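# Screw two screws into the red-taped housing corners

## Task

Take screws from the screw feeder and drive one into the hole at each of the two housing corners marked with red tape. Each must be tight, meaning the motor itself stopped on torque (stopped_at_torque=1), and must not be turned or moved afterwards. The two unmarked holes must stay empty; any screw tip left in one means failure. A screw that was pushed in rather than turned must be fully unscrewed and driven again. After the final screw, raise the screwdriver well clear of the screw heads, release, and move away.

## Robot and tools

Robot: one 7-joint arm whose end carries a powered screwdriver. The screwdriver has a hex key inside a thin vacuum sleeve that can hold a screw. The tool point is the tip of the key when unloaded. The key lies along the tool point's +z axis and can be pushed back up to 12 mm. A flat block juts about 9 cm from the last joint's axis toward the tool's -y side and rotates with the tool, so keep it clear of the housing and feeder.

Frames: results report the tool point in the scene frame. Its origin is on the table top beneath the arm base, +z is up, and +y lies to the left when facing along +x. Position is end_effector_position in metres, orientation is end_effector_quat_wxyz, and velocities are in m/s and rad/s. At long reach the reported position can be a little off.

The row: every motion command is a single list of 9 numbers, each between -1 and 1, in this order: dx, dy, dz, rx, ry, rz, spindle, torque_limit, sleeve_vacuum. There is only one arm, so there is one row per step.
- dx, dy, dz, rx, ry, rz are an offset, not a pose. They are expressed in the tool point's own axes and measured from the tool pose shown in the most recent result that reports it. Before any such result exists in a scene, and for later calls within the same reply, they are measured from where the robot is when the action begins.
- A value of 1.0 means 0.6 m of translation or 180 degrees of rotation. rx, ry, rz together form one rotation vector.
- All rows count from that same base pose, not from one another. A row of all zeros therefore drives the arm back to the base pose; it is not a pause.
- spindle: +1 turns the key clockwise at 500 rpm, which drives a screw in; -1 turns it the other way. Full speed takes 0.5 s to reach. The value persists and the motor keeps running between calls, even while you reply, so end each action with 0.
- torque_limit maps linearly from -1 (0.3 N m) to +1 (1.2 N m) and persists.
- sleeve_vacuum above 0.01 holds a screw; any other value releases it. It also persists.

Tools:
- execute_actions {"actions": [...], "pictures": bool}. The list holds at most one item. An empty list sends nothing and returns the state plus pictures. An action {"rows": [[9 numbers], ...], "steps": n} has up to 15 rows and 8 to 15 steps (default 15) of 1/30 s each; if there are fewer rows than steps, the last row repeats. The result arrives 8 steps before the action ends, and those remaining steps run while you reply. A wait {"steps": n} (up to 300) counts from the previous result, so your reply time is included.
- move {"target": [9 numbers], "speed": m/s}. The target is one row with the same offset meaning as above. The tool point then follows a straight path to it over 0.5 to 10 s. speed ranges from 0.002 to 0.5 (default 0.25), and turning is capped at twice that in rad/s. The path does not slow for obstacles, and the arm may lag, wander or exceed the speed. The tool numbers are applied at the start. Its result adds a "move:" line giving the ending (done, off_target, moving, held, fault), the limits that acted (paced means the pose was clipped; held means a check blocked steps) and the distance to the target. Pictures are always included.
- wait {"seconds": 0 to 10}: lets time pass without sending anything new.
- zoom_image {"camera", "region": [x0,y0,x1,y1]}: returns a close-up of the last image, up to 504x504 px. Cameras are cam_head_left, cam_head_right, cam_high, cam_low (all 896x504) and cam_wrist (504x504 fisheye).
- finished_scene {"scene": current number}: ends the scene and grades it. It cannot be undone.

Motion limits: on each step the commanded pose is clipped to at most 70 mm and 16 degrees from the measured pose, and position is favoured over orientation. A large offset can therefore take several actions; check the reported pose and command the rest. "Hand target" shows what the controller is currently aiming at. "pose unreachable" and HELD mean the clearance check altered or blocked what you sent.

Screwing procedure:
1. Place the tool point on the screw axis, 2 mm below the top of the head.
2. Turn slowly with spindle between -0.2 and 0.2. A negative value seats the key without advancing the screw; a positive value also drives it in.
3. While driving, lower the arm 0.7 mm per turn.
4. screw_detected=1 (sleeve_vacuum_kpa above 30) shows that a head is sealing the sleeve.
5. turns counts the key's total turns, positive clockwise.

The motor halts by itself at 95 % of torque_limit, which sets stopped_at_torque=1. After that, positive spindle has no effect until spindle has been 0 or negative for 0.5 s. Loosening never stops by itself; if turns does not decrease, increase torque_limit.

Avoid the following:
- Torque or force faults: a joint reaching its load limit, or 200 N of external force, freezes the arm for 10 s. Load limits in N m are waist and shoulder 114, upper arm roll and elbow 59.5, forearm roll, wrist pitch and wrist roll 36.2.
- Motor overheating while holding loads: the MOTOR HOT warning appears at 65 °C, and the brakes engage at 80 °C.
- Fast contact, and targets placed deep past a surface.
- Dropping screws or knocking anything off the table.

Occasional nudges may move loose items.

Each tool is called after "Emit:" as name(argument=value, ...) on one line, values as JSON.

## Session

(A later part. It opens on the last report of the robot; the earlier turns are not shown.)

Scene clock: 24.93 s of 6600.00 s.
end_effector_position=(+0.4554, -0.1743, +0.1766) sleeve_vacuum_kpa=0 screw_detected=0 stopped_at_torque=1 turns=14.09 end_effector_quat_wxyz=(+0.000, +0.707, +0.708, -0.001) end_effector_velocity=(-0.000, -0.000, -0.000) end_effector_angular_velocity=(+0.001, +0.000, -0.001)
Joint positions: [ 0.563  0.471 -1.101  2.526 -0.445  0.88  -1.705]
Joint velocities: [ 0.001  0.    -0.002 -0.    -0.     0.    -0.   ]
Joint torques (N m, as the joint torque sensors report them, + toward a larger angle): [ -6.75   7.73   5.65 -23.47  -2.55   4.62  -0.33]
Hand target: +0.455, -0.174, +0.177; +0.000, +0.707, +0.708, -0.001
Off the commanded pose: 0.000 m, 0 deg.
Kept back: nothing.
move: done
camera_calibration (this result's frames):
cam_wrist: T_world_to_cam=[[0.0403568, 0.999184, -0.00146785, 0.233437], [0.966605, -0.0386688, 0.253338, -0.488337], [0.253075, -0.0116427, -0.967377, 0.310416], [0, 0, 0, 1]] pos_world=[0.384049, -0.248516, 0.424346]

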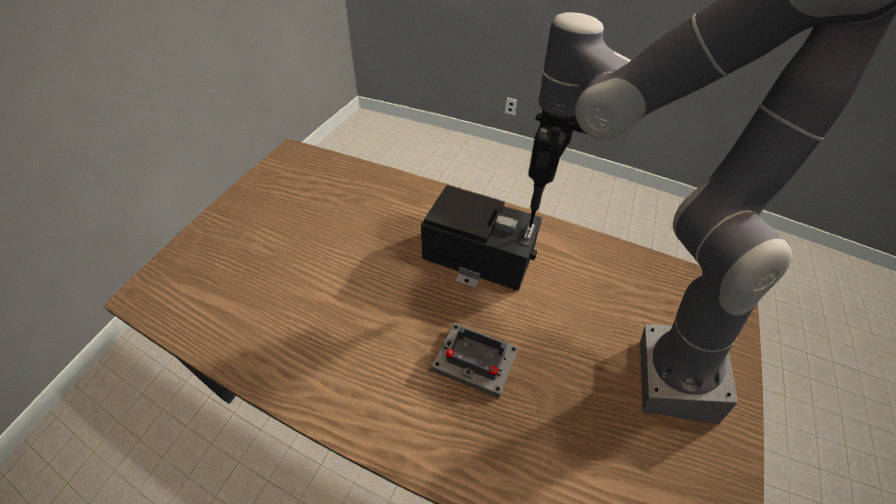

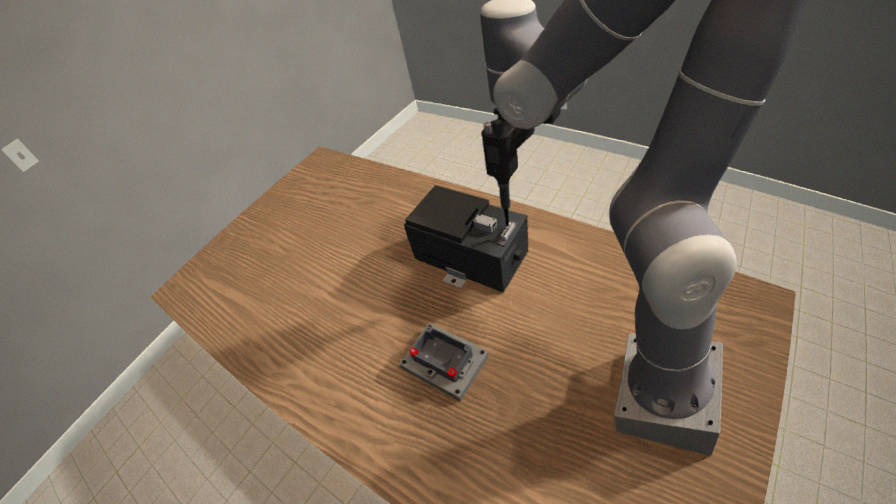

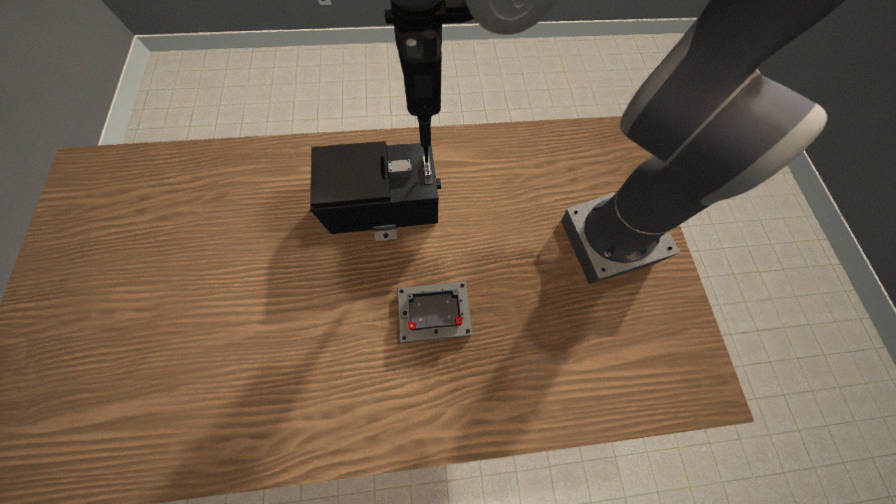

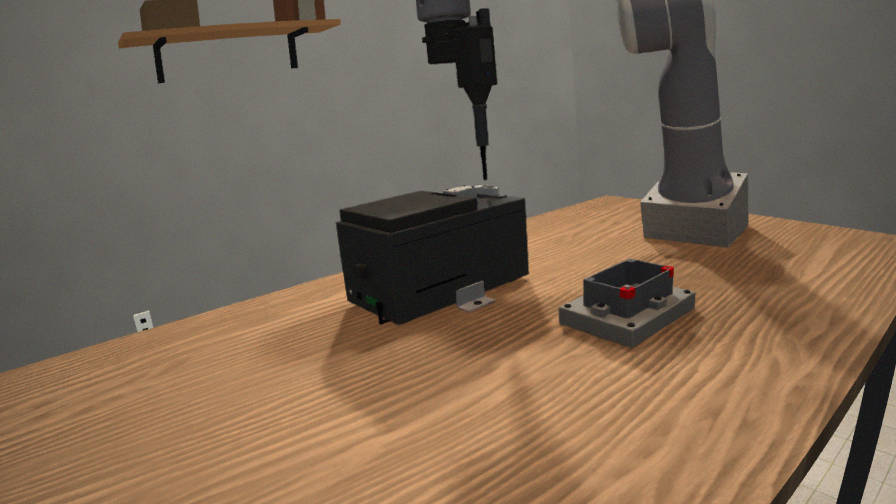

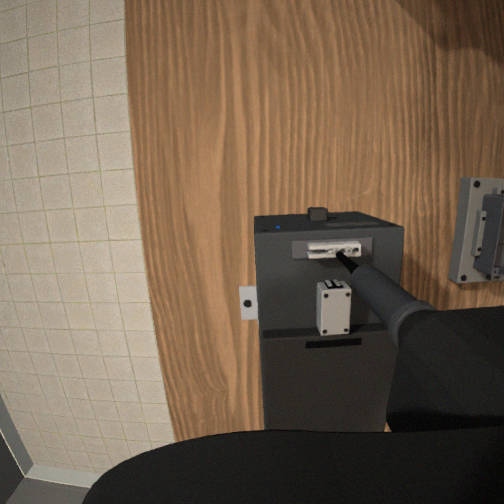

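Emit:
move(target=[0.0009,-0.0016,0.0127,0,0,0,0,0,0], speed=0.02)

Emit:
move(target=[0,0,0.01,0,0,0,-0.15,0,1], speed=0.003)

Emit:
move(target=[0,0,-0.07,0,0,0,0,0,1], speed=0.05)

Scene clock: 25.97 s of 6600.00 s.
end_effector_position=(+0.4545, -0.1738, +0.1690) sleeve_vacuum_kpa=0 screw_detected=0 stopped_at_torque=1 turns=14.09 end_effector_quat_wxyz=(+0.000, +0.707, +0.708, -0.001) end_effector_velocity=(-0.000, -0.000, -0.000) end_effector_angular_velocity=(+0.001, +0.000, -0.001)
Joint positions: [ 0.581  0.455 -1.129  2.537 -0.444  0.91  -1.711]
Joint velocities: [ 0.001 -0.    -0.002  0.     0.     0.001 -0.   ]
Joint torques (N m, as the joint torque sensors report them, + toward a larger angle): [ -7.     6.94   5.34 -22.48  -2.53   4.87  -0.16]
Hand target: +0.454, -0.174, +0.169; +0.000, +0.707, +0.708, -0.001
Off the commanded pose: 0.000 m, 0 deg.
Kept back: nothing.
move: done
camera_calibration (this result's frames):
cam_wrist: T_world_to_cam=[[0.0402958, 0.999186, -0.00162229, 0.23304], [0.966603, -0.0385704, 0.25336, -0.485514], [0.253091, -0.0117775, -0.967371, 0.303313], [0, 0, 0, 1]] pos_world=[0.383143, -0.248005, 0.416804]

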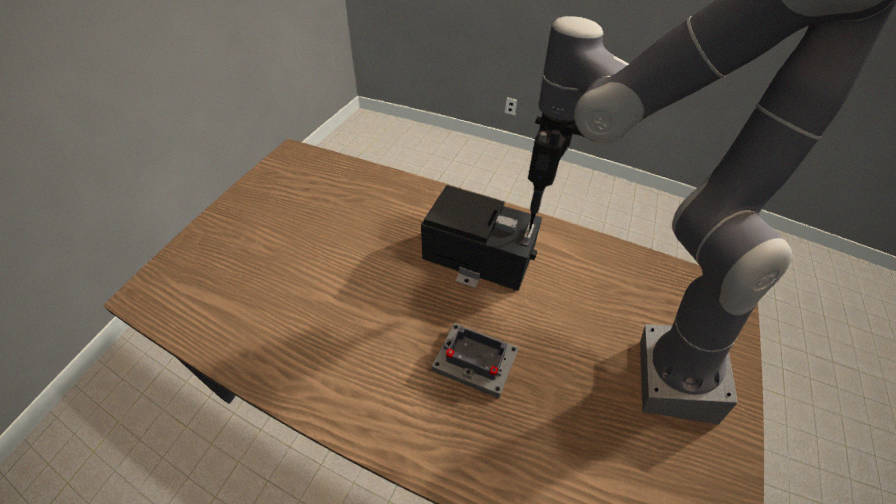

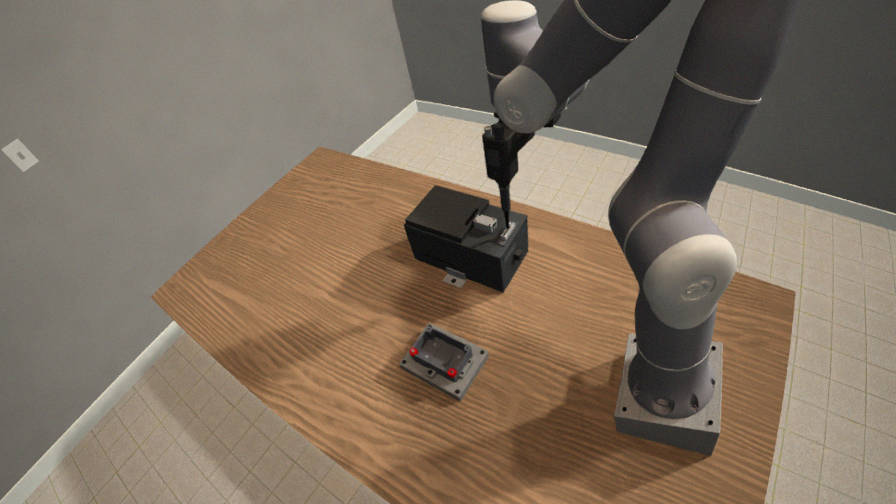

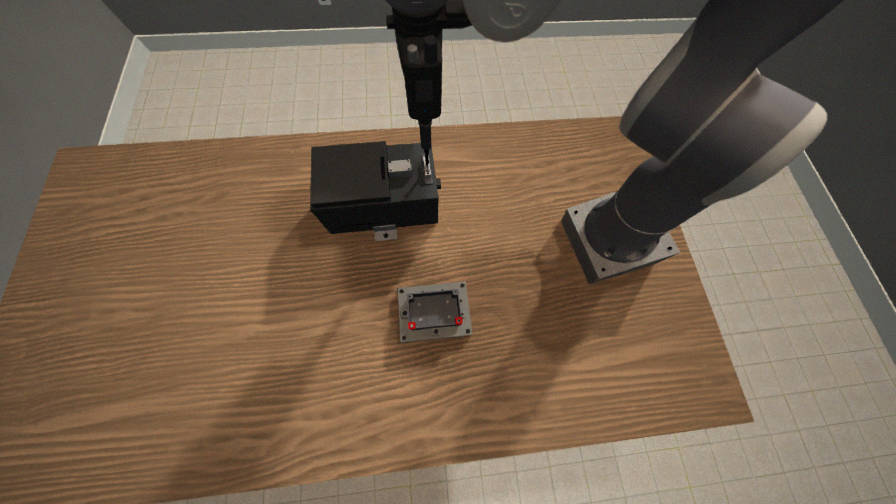

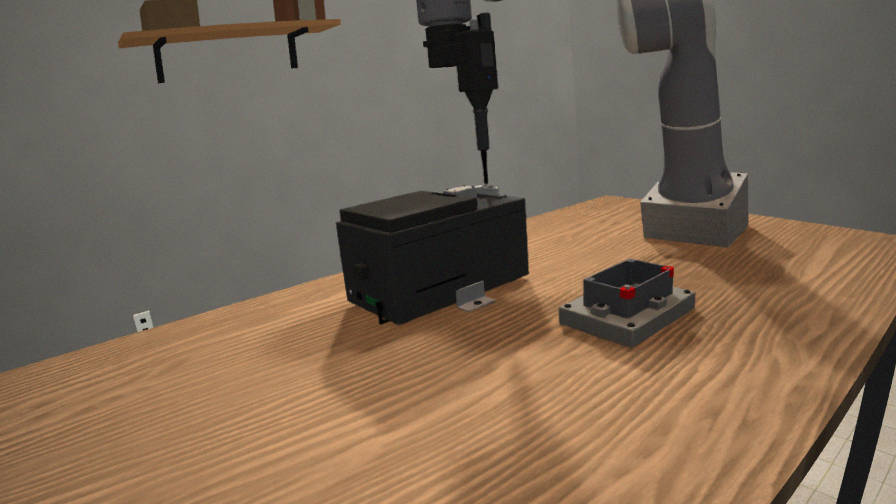

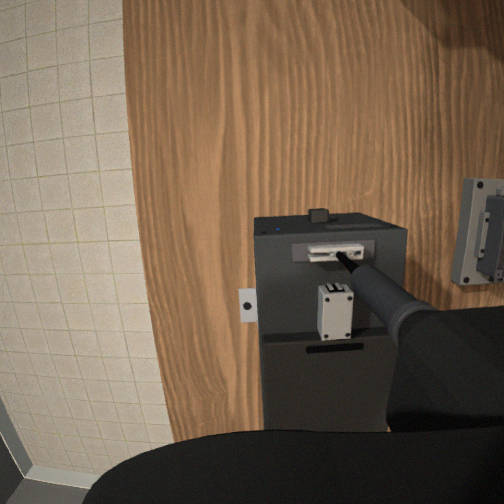

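Scene clock: 28.20 s of 6600.00 s.
end_effector_position=(+0.4549, -0.1739, +0.1633) sleeve_vacuum_kpa=40 screw_detected=1 stopped_at_torque=1 turns=11.33 end_effector_quat_wxyz=(+0.001, +0.707, +0.708, -0.001) end_effector_velocity=(+0.000, +0.000, -0.000) end_effector_angular_velocity=(+0.000, -0.000, -0.001)
Joint positions: [ 0.602  0.442 -1.158  2.543 -0.444  0.934 -1.716]
Joint velocities: [ 0.     0.    -0.     0.    -0.     0.     0.001]
Joint torques (N m, as the joint torque sensors report them, + toward a larger angle): [ -6.73   5.72   4.45 -20.8   -2.43   4.27  -0.24]
Hand target: +0.454, -0.174, +0.163; +0.000, +0.707, +0.708, -0.001
Off the commanded pose: 0.000 m, 0 deg.
Kept back: nothing.
move: done
camera_calibration (this result's frames):
cam_wrist: T_world_to_cam=[[0.040235, 0.999189, -0.00179198, 0.233194], [0.966413, -0.0384594, 0.254101, -0.484474], [0.253826, -0.0119555, -0.967176, 0.29723], [0, 0, 0, 1]] pos_world=[0.383375, -0.248083, 0.410996]

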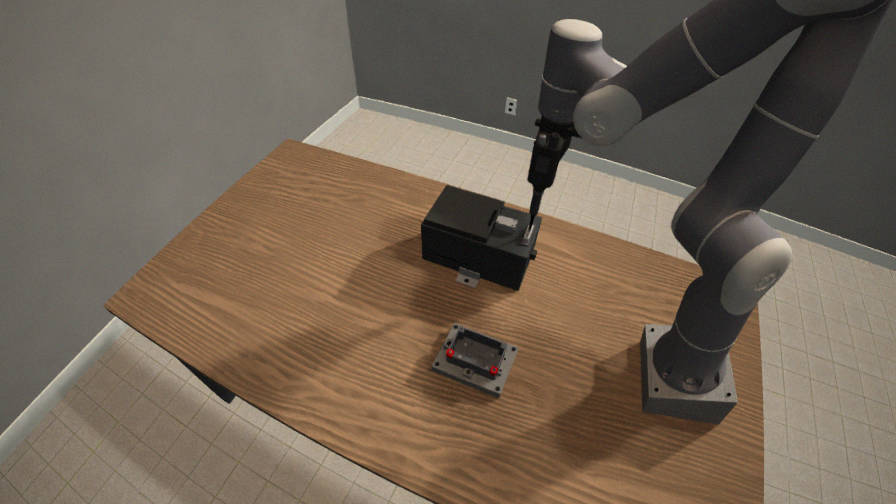

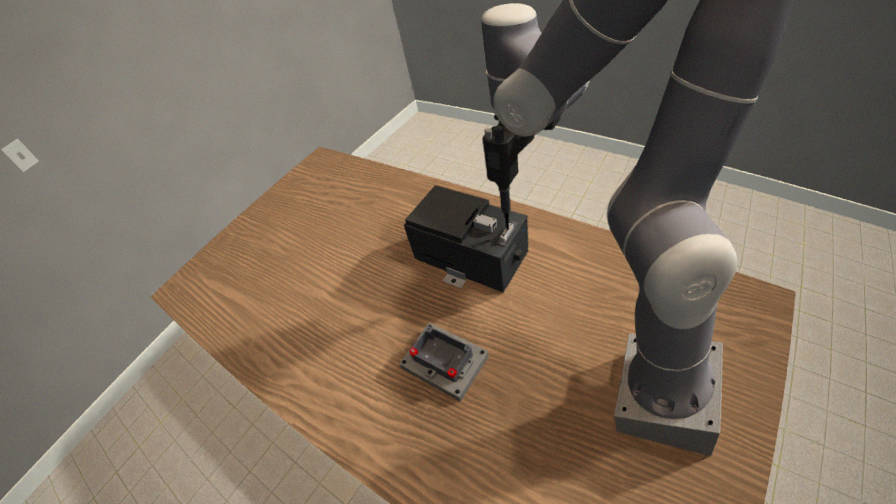

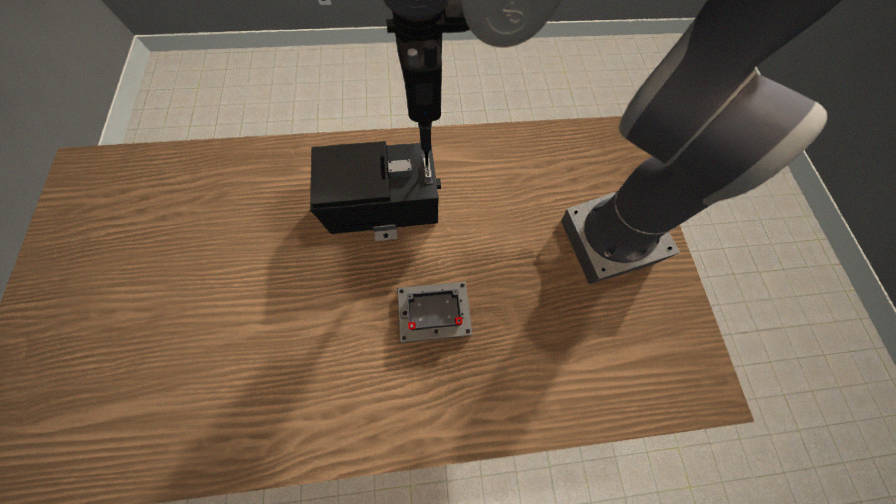

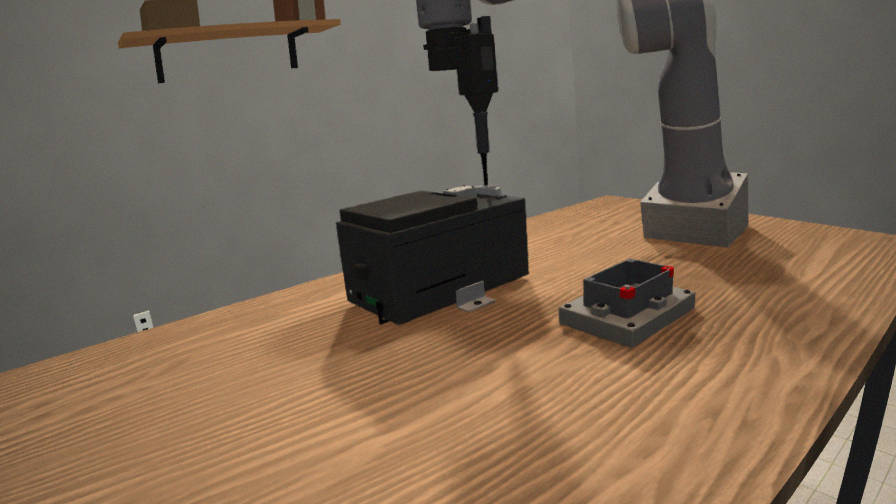

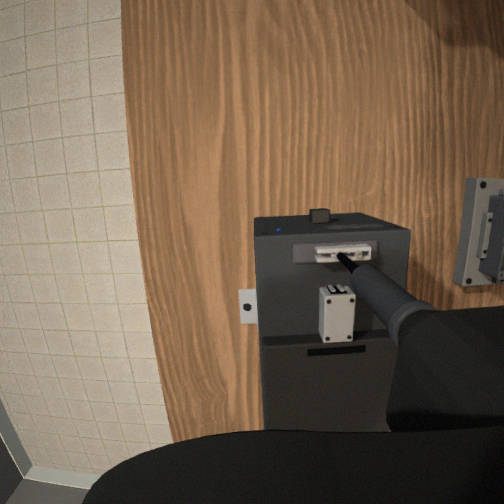

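Scene clock: 29.57 s of 6600.00 s.
end_effector_position=(+0.4549, -0.1739, +0.2053) sleeve_vacuum_kpa=40 screw_detected=1 stopped_at_torque=1 turns=11.04 end_effector_quat_wxyz=(+0.001, +0.706, +0.708, -0.001) end_effector_velocity=(-0.000, -0.000, +0.000) end_effector_angular_velocity=(-0.000, +0.000, +0.000)
Joint positions: [ 0.501  0.543 -0.999  2.494 -0.456  0.768 -1.677]
Joint velocities: [-0.001 -0.     0.001 -0.    -0.    -0.001 -0.   ]
Joint torques (N m, as the joint torque sensors report them, + toward a larger angle): [ -8.33   8.36   8.47 -26.34  -3.24   4.14   0.33]
Hand target: +0.455, -0.174, +0.205; +0.001, +0.707, +0.708, -0.001
Off the commanded pose: 0.000 m, 0 deg.
Kept back: nothing.
move: done
camera_calibration (this result's frames):
cam_wrist: T_world_to_cam=[[0.0400922, 0.999194, -0.00194424, 0.233291], [0.966404, -0.0382819, 0.254161, -0.495116], [0.253882, -0.0120688, -0.96716, 0.337812], [0, 0, 0, 1]] pos_world=[0.383364, -0.24798, 0.453011]

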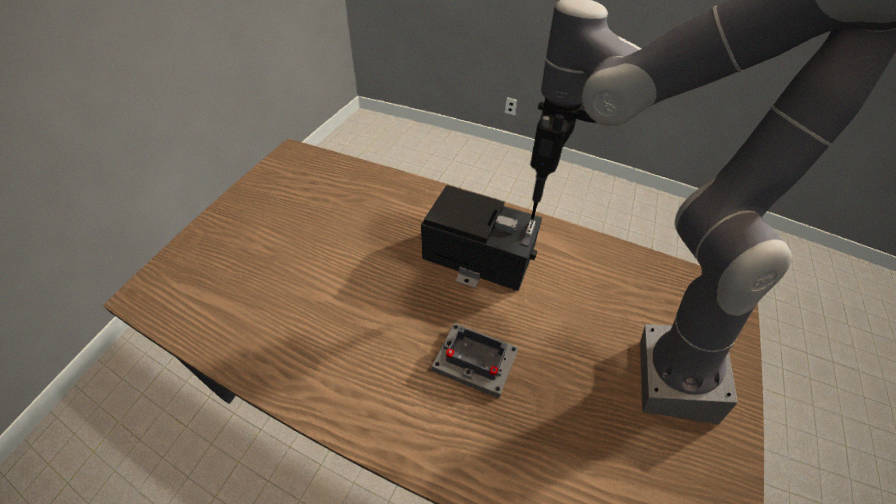

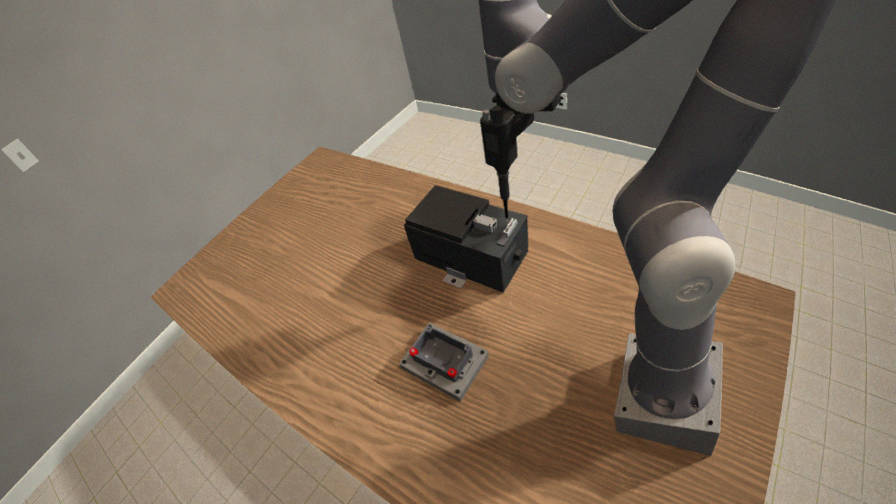

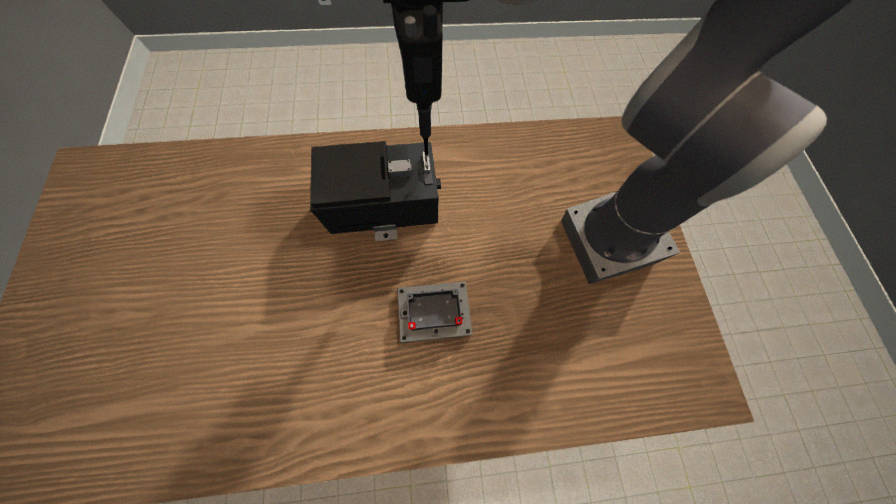

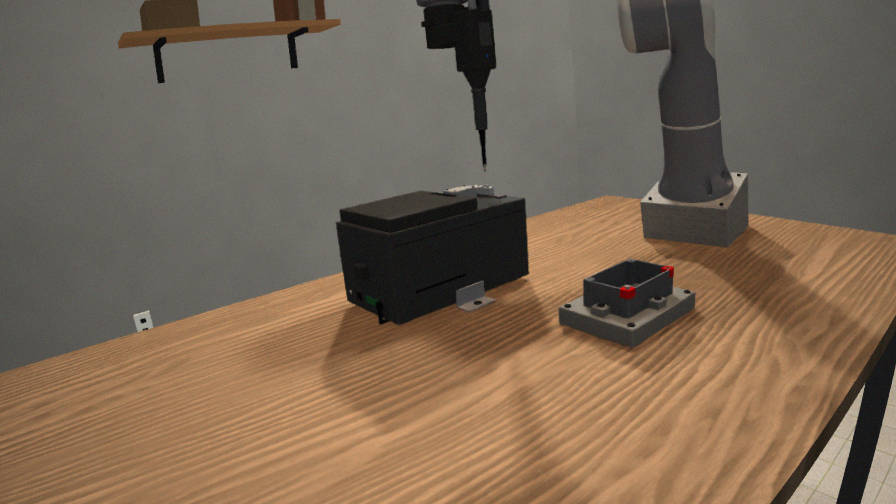

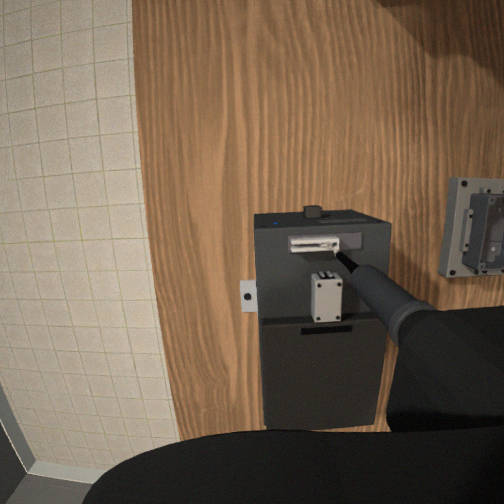

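Move to C with rotation, descending modestly.

Emit:
move(target=[0.578,-0.0748,0.075,0,0,-0.5,0,0,1], speed=0.3)

Emit:
move(target=[0,0,0.101,0,0,0,0,0,1], speed=0.08)

Emit:
zoom_image(camera="cam_wrist", region=[298,214,378,294])

Scene clock: 32.83 s of 6600.00 s.
end_effector_position=(+0.4088, +0.1731, +0.1594) sleeve_vacuum_kpa=40 screw_detected=1 stopped_at_torque=1 turns=11.04 end_effector_quat_wxyz=(-0.001, -0.001, +1.000, -0.000) end_effector_velocity=(+0.000, +0.000, +0.000) end_effector_angular_velocity=(+0.000, +0.000, +0.001)
Joint positions: [ 1.235  0.347 -0.745  2.581 -0.534  0.906 -2.176]
Joint velocities: [ 0.001 -0.    -0.002 -0.001 -0.     0.    -0.001]
Joint torques (N m, as the joint torque sensors report them, + toward a larger angle): [ -0.25  13.23   6.77 -22.8   -2.13   4.41  -0.23]
Hand target: +0.409, +0.173, +0.159; -0.001, -0.001, +1.000, -0.000
Off the commanded pose: 0.001 m, 0 deg.
Kept back: nothing.
move: done
camera_calibration (this result's frames):
cam_wrist: T_world_to_cam=[[-0.999195, 0.0401017, 0.00134183, 0.478726], [0.0391303, 0.966504, 0.253651, -0.220404], [0.00887497, 0.2535, -0.967295, 0.363575], [0, 0, 0, 1]] pos_world=[0.483739, 0.101658, 0.406948]

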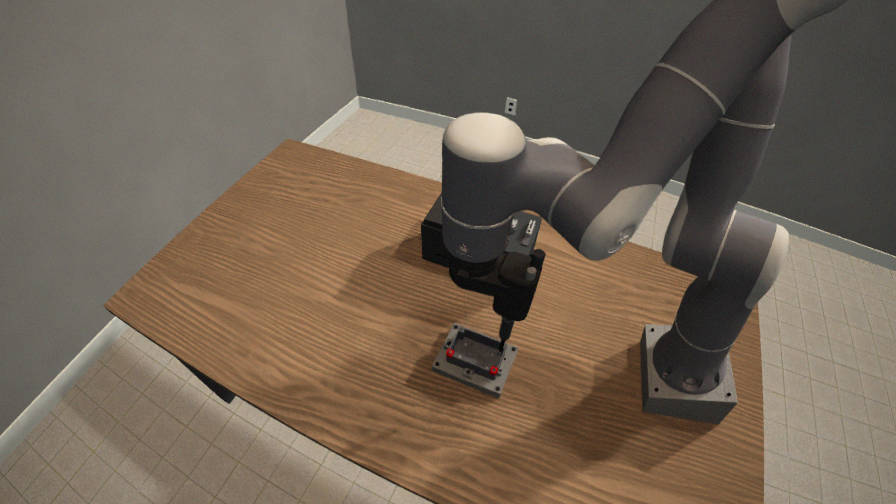

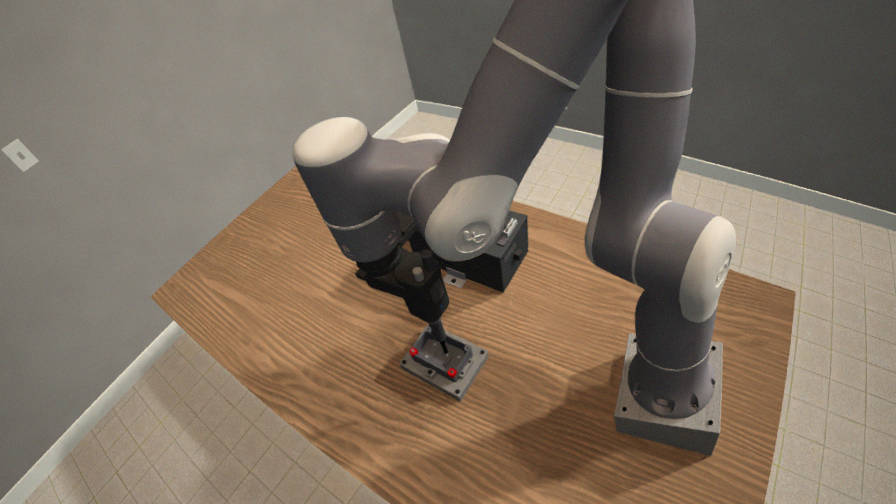

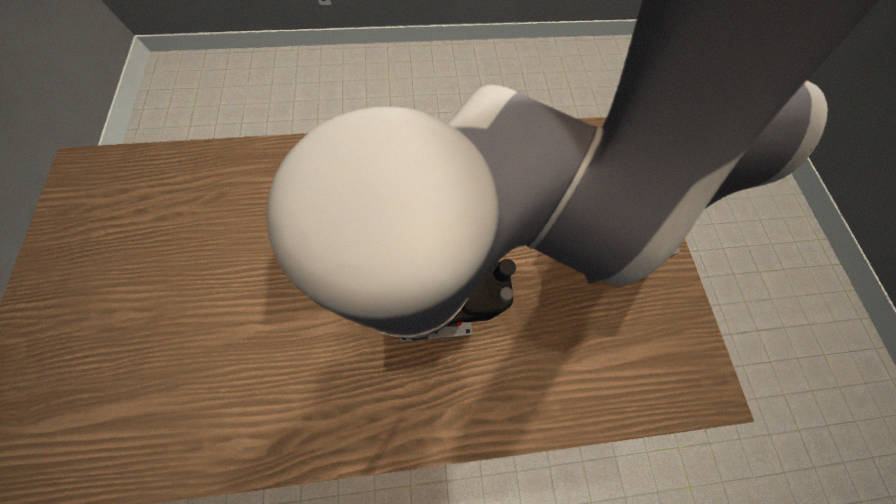

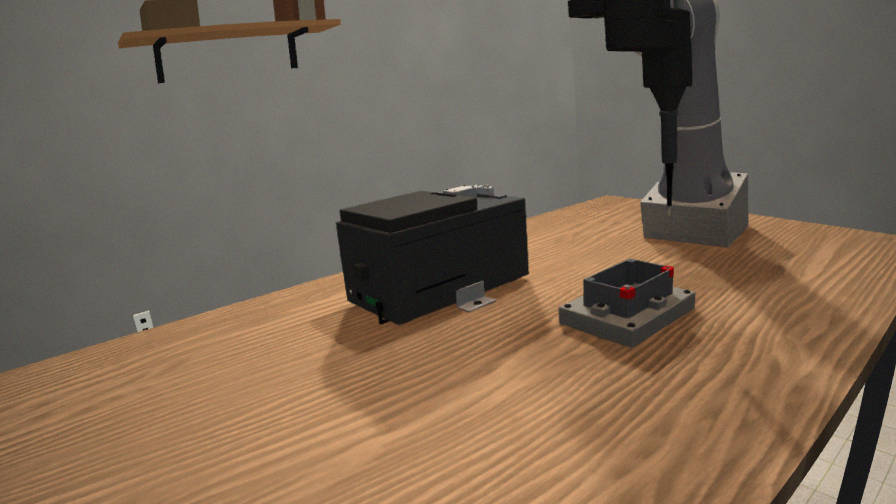

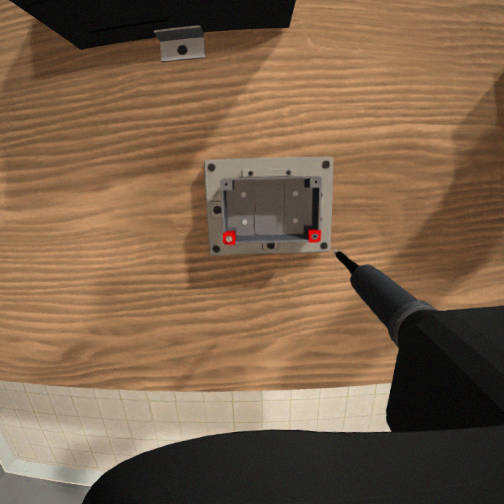

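Scene clock: 33.97 s of 6600.00 s.
end_effector_position=(+0.4085, +0.1730, +0.0987) sleeve_vacuum_kpa=40 screw_detected=1 stopped_at_torque=1 turns=11.04 end_effector_quat_wxyz=(-0.001, -0.001, +1.000, -0.000) end_effector_velocity=(+0.000, +0.000, -0.000) end_effector_angular_velocity=(+0.001, +0.001, -0.001)
Joint positions: [ 1.341  0.096 -0.915  2.619 -0.399  1.185 -2.294]
Joint velocities: [ 0.005 -0.002 -0.005 -0.002  0.007 -0.    -0.006]
Joint torques (N m, as the joint torque sensors report them, + toward a larger angle): [ -0.09  15.24   2.63 -17.68  -1.26   4.16  -0.27]
Hand target: +0.409, +0.173, +0.099; -0.001, -0.001, +1.000, -0.000
Off the commanded pose: 0.000 m, 0 deg.
Kept back: nothing.
move: done
camera_calibration (this result's frames):
cam_wrist: T_world_to_cam=[[-0.999205, 0.0398338, 0.00180275, 0.478453], [0.0389891, 0.96654, 0.253536, -0.204861], [0.00835687, 0.253404, -0.967324, 0.305062], [0, 0, 0, 1]] pos_world=[0.48351, 0.101644, 0.346171]

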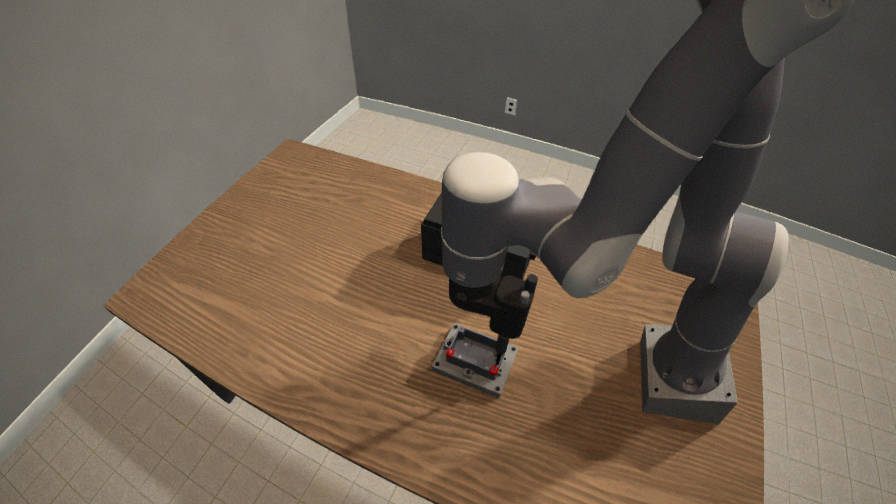

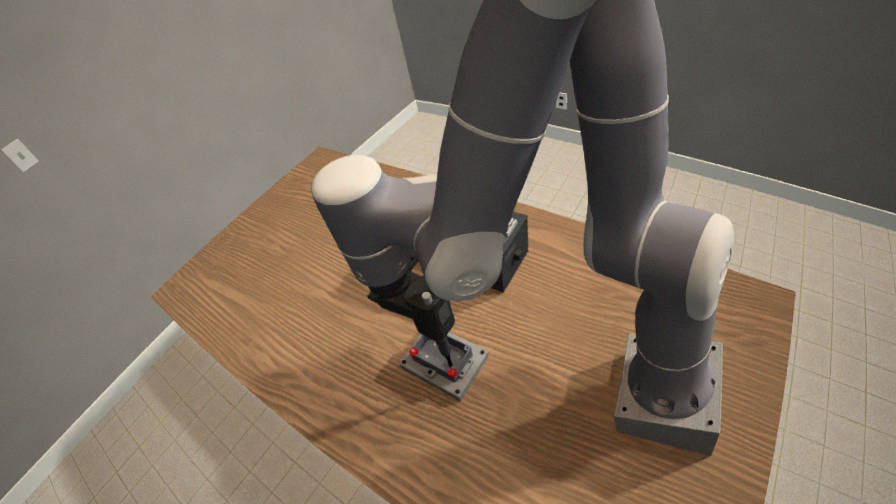

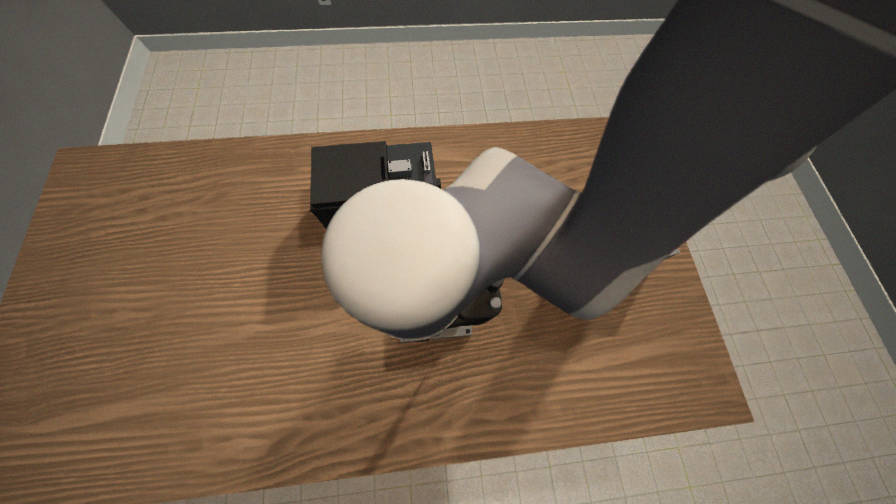

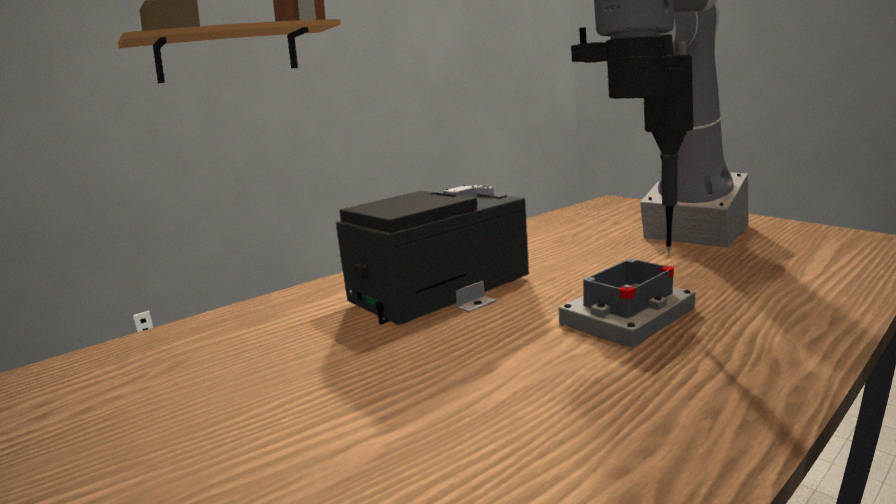

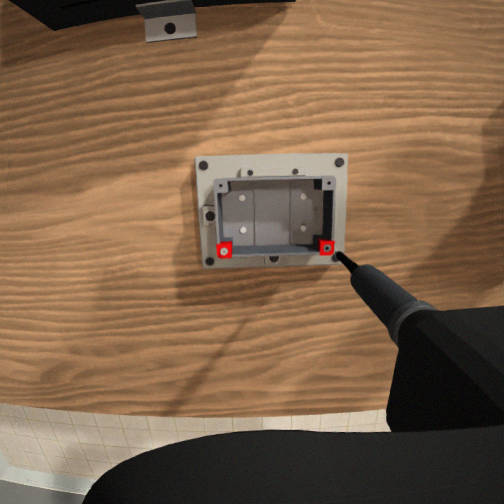

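Region (298, 214, 378, 294) of cam_wrist's 504x504 image, scaled by 6.300, with more detail than that image has.

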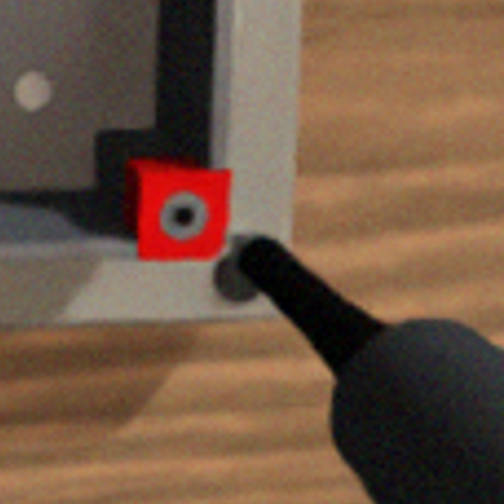

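Hole (184,215) vs (201,208): dx −2.8 mm, dy +1.2 mm.

Emit:
move(target=[-0.0047,0.002,0.017,0,0,0,0,0,1], speed=0.02)

Emit:
zoom_image(camera="cam_wrist", region=[298,214,378,294])

Emit:
zoom_image(camera="cam_low", region=[630,220,710,300])

Scene clock: 35.00 s of 6600.00 s.
end_effector_position=(+0.4111, +0.1742, +0.0884) sleeve_vacuum_kpa=40 screw_detected=1 stopped_at_torque=1 turns=11.04 end_effector_quat_wxyz=(-0.001, -0.001, +1.000, -0.000) end_effector_velocity=(+0.001, +0.001, -0.000) end_effector_angular_velocity=(+0.002, +0.001, -0.001)
Joint positions: [ 1.399  0.028 -0.962  2.603 -0.289  1.225 -2.374]
Joint velocities: [ 0.008 -0.006 -0.006 -0.006  0.021 -0.    -0.017]
Joint torques (N m, as the joint torque sensors report them, + toward a larger angle): [  0.45  15.13   1.29 -16.32  -0.69   3.71   0.06]
Hand target: +0.411, +0.174, +0.088; -0.001, -0.001, +1.000, -0.000
Off the commanded pose: 0.000 m, 0 deg.
Kept back: nothing.
move: done
camera_calibration (this result's frames):
cam_wrist: T_world_to_cam=[[-0.999217, 0.0395317, 0.00176634, 0.481139], [0.0386887, 0.966587, 0.253401, -0.203406], [0.00831005, 0.253271, -0.96736, 0.294871], [0, 0, 0, 1]] pos_world=[0.486181, 0.102907, 0.33594]

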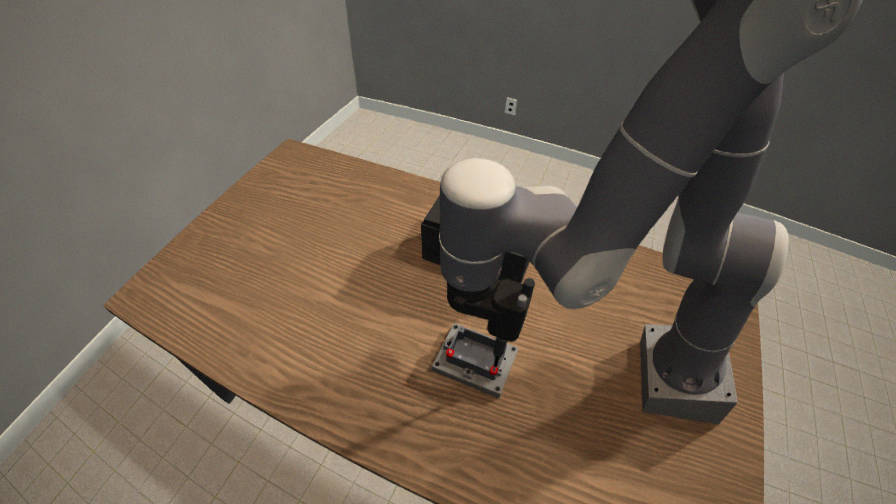

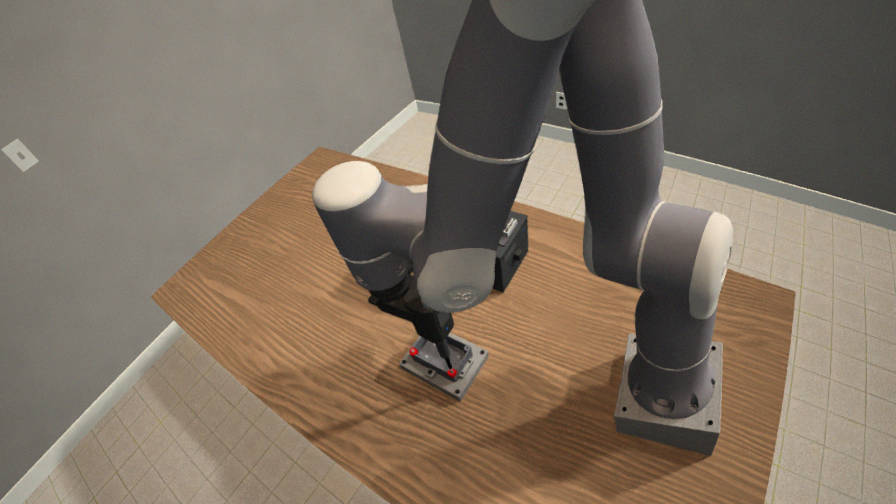

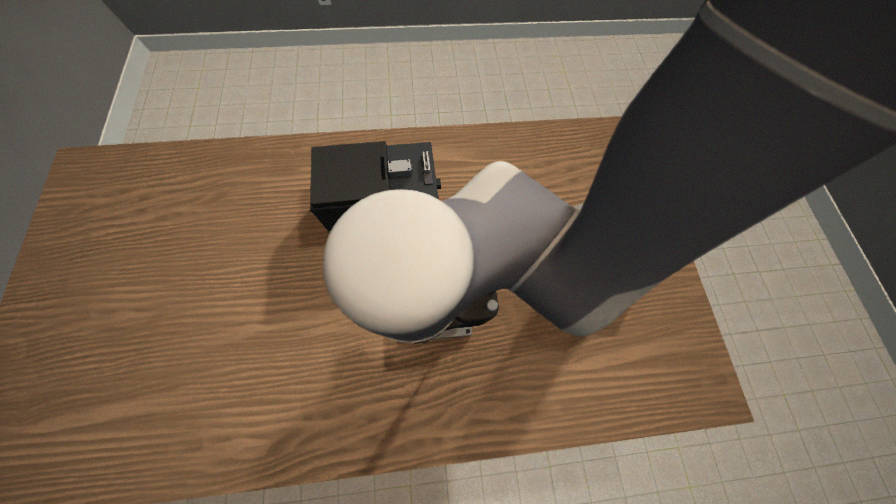

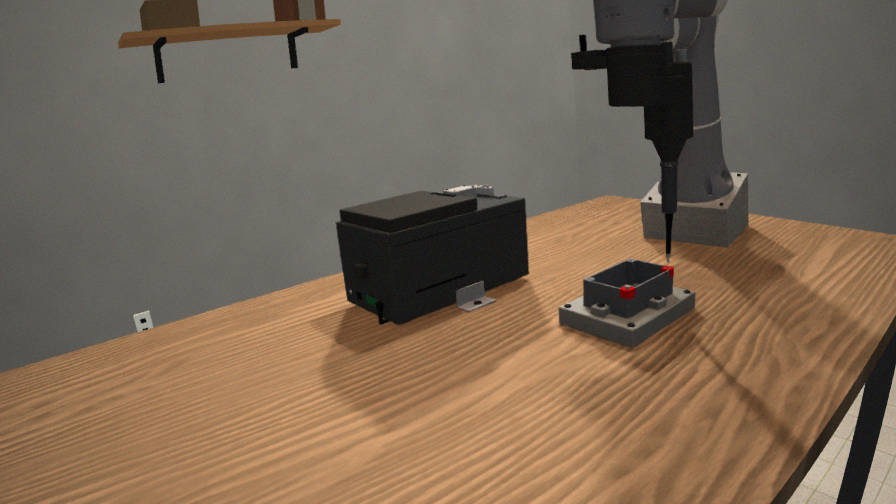

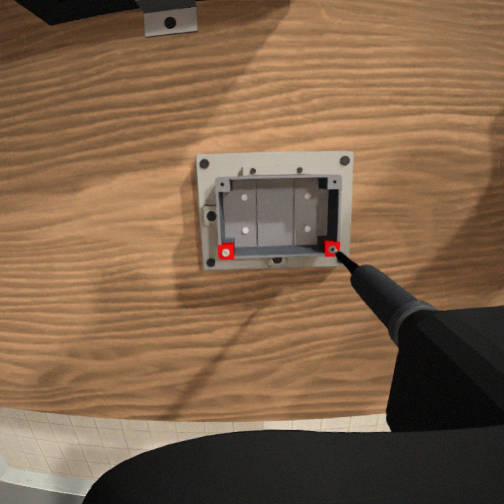

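Region (298, 214, 378, 294) of cam_wrist's 504x504 image, scaled by 6.300, with more detail than that image has.

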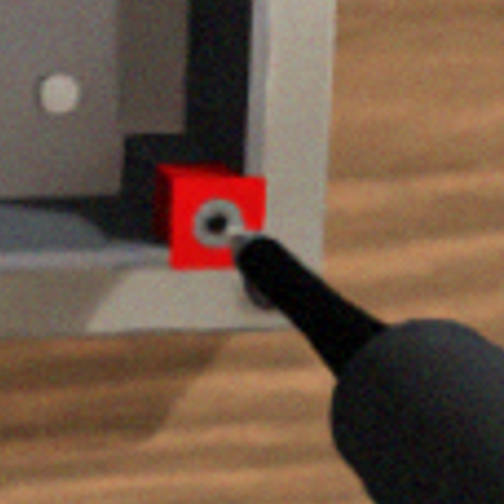

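Region (630, 220, 710, 300) of cam_low's 896x504 image, scaled by 6.300, with more detail than that image has.

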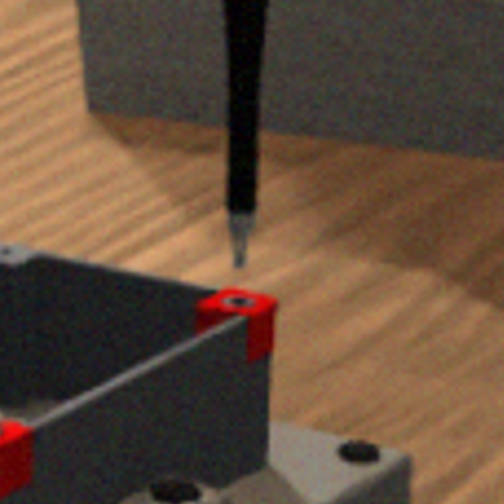

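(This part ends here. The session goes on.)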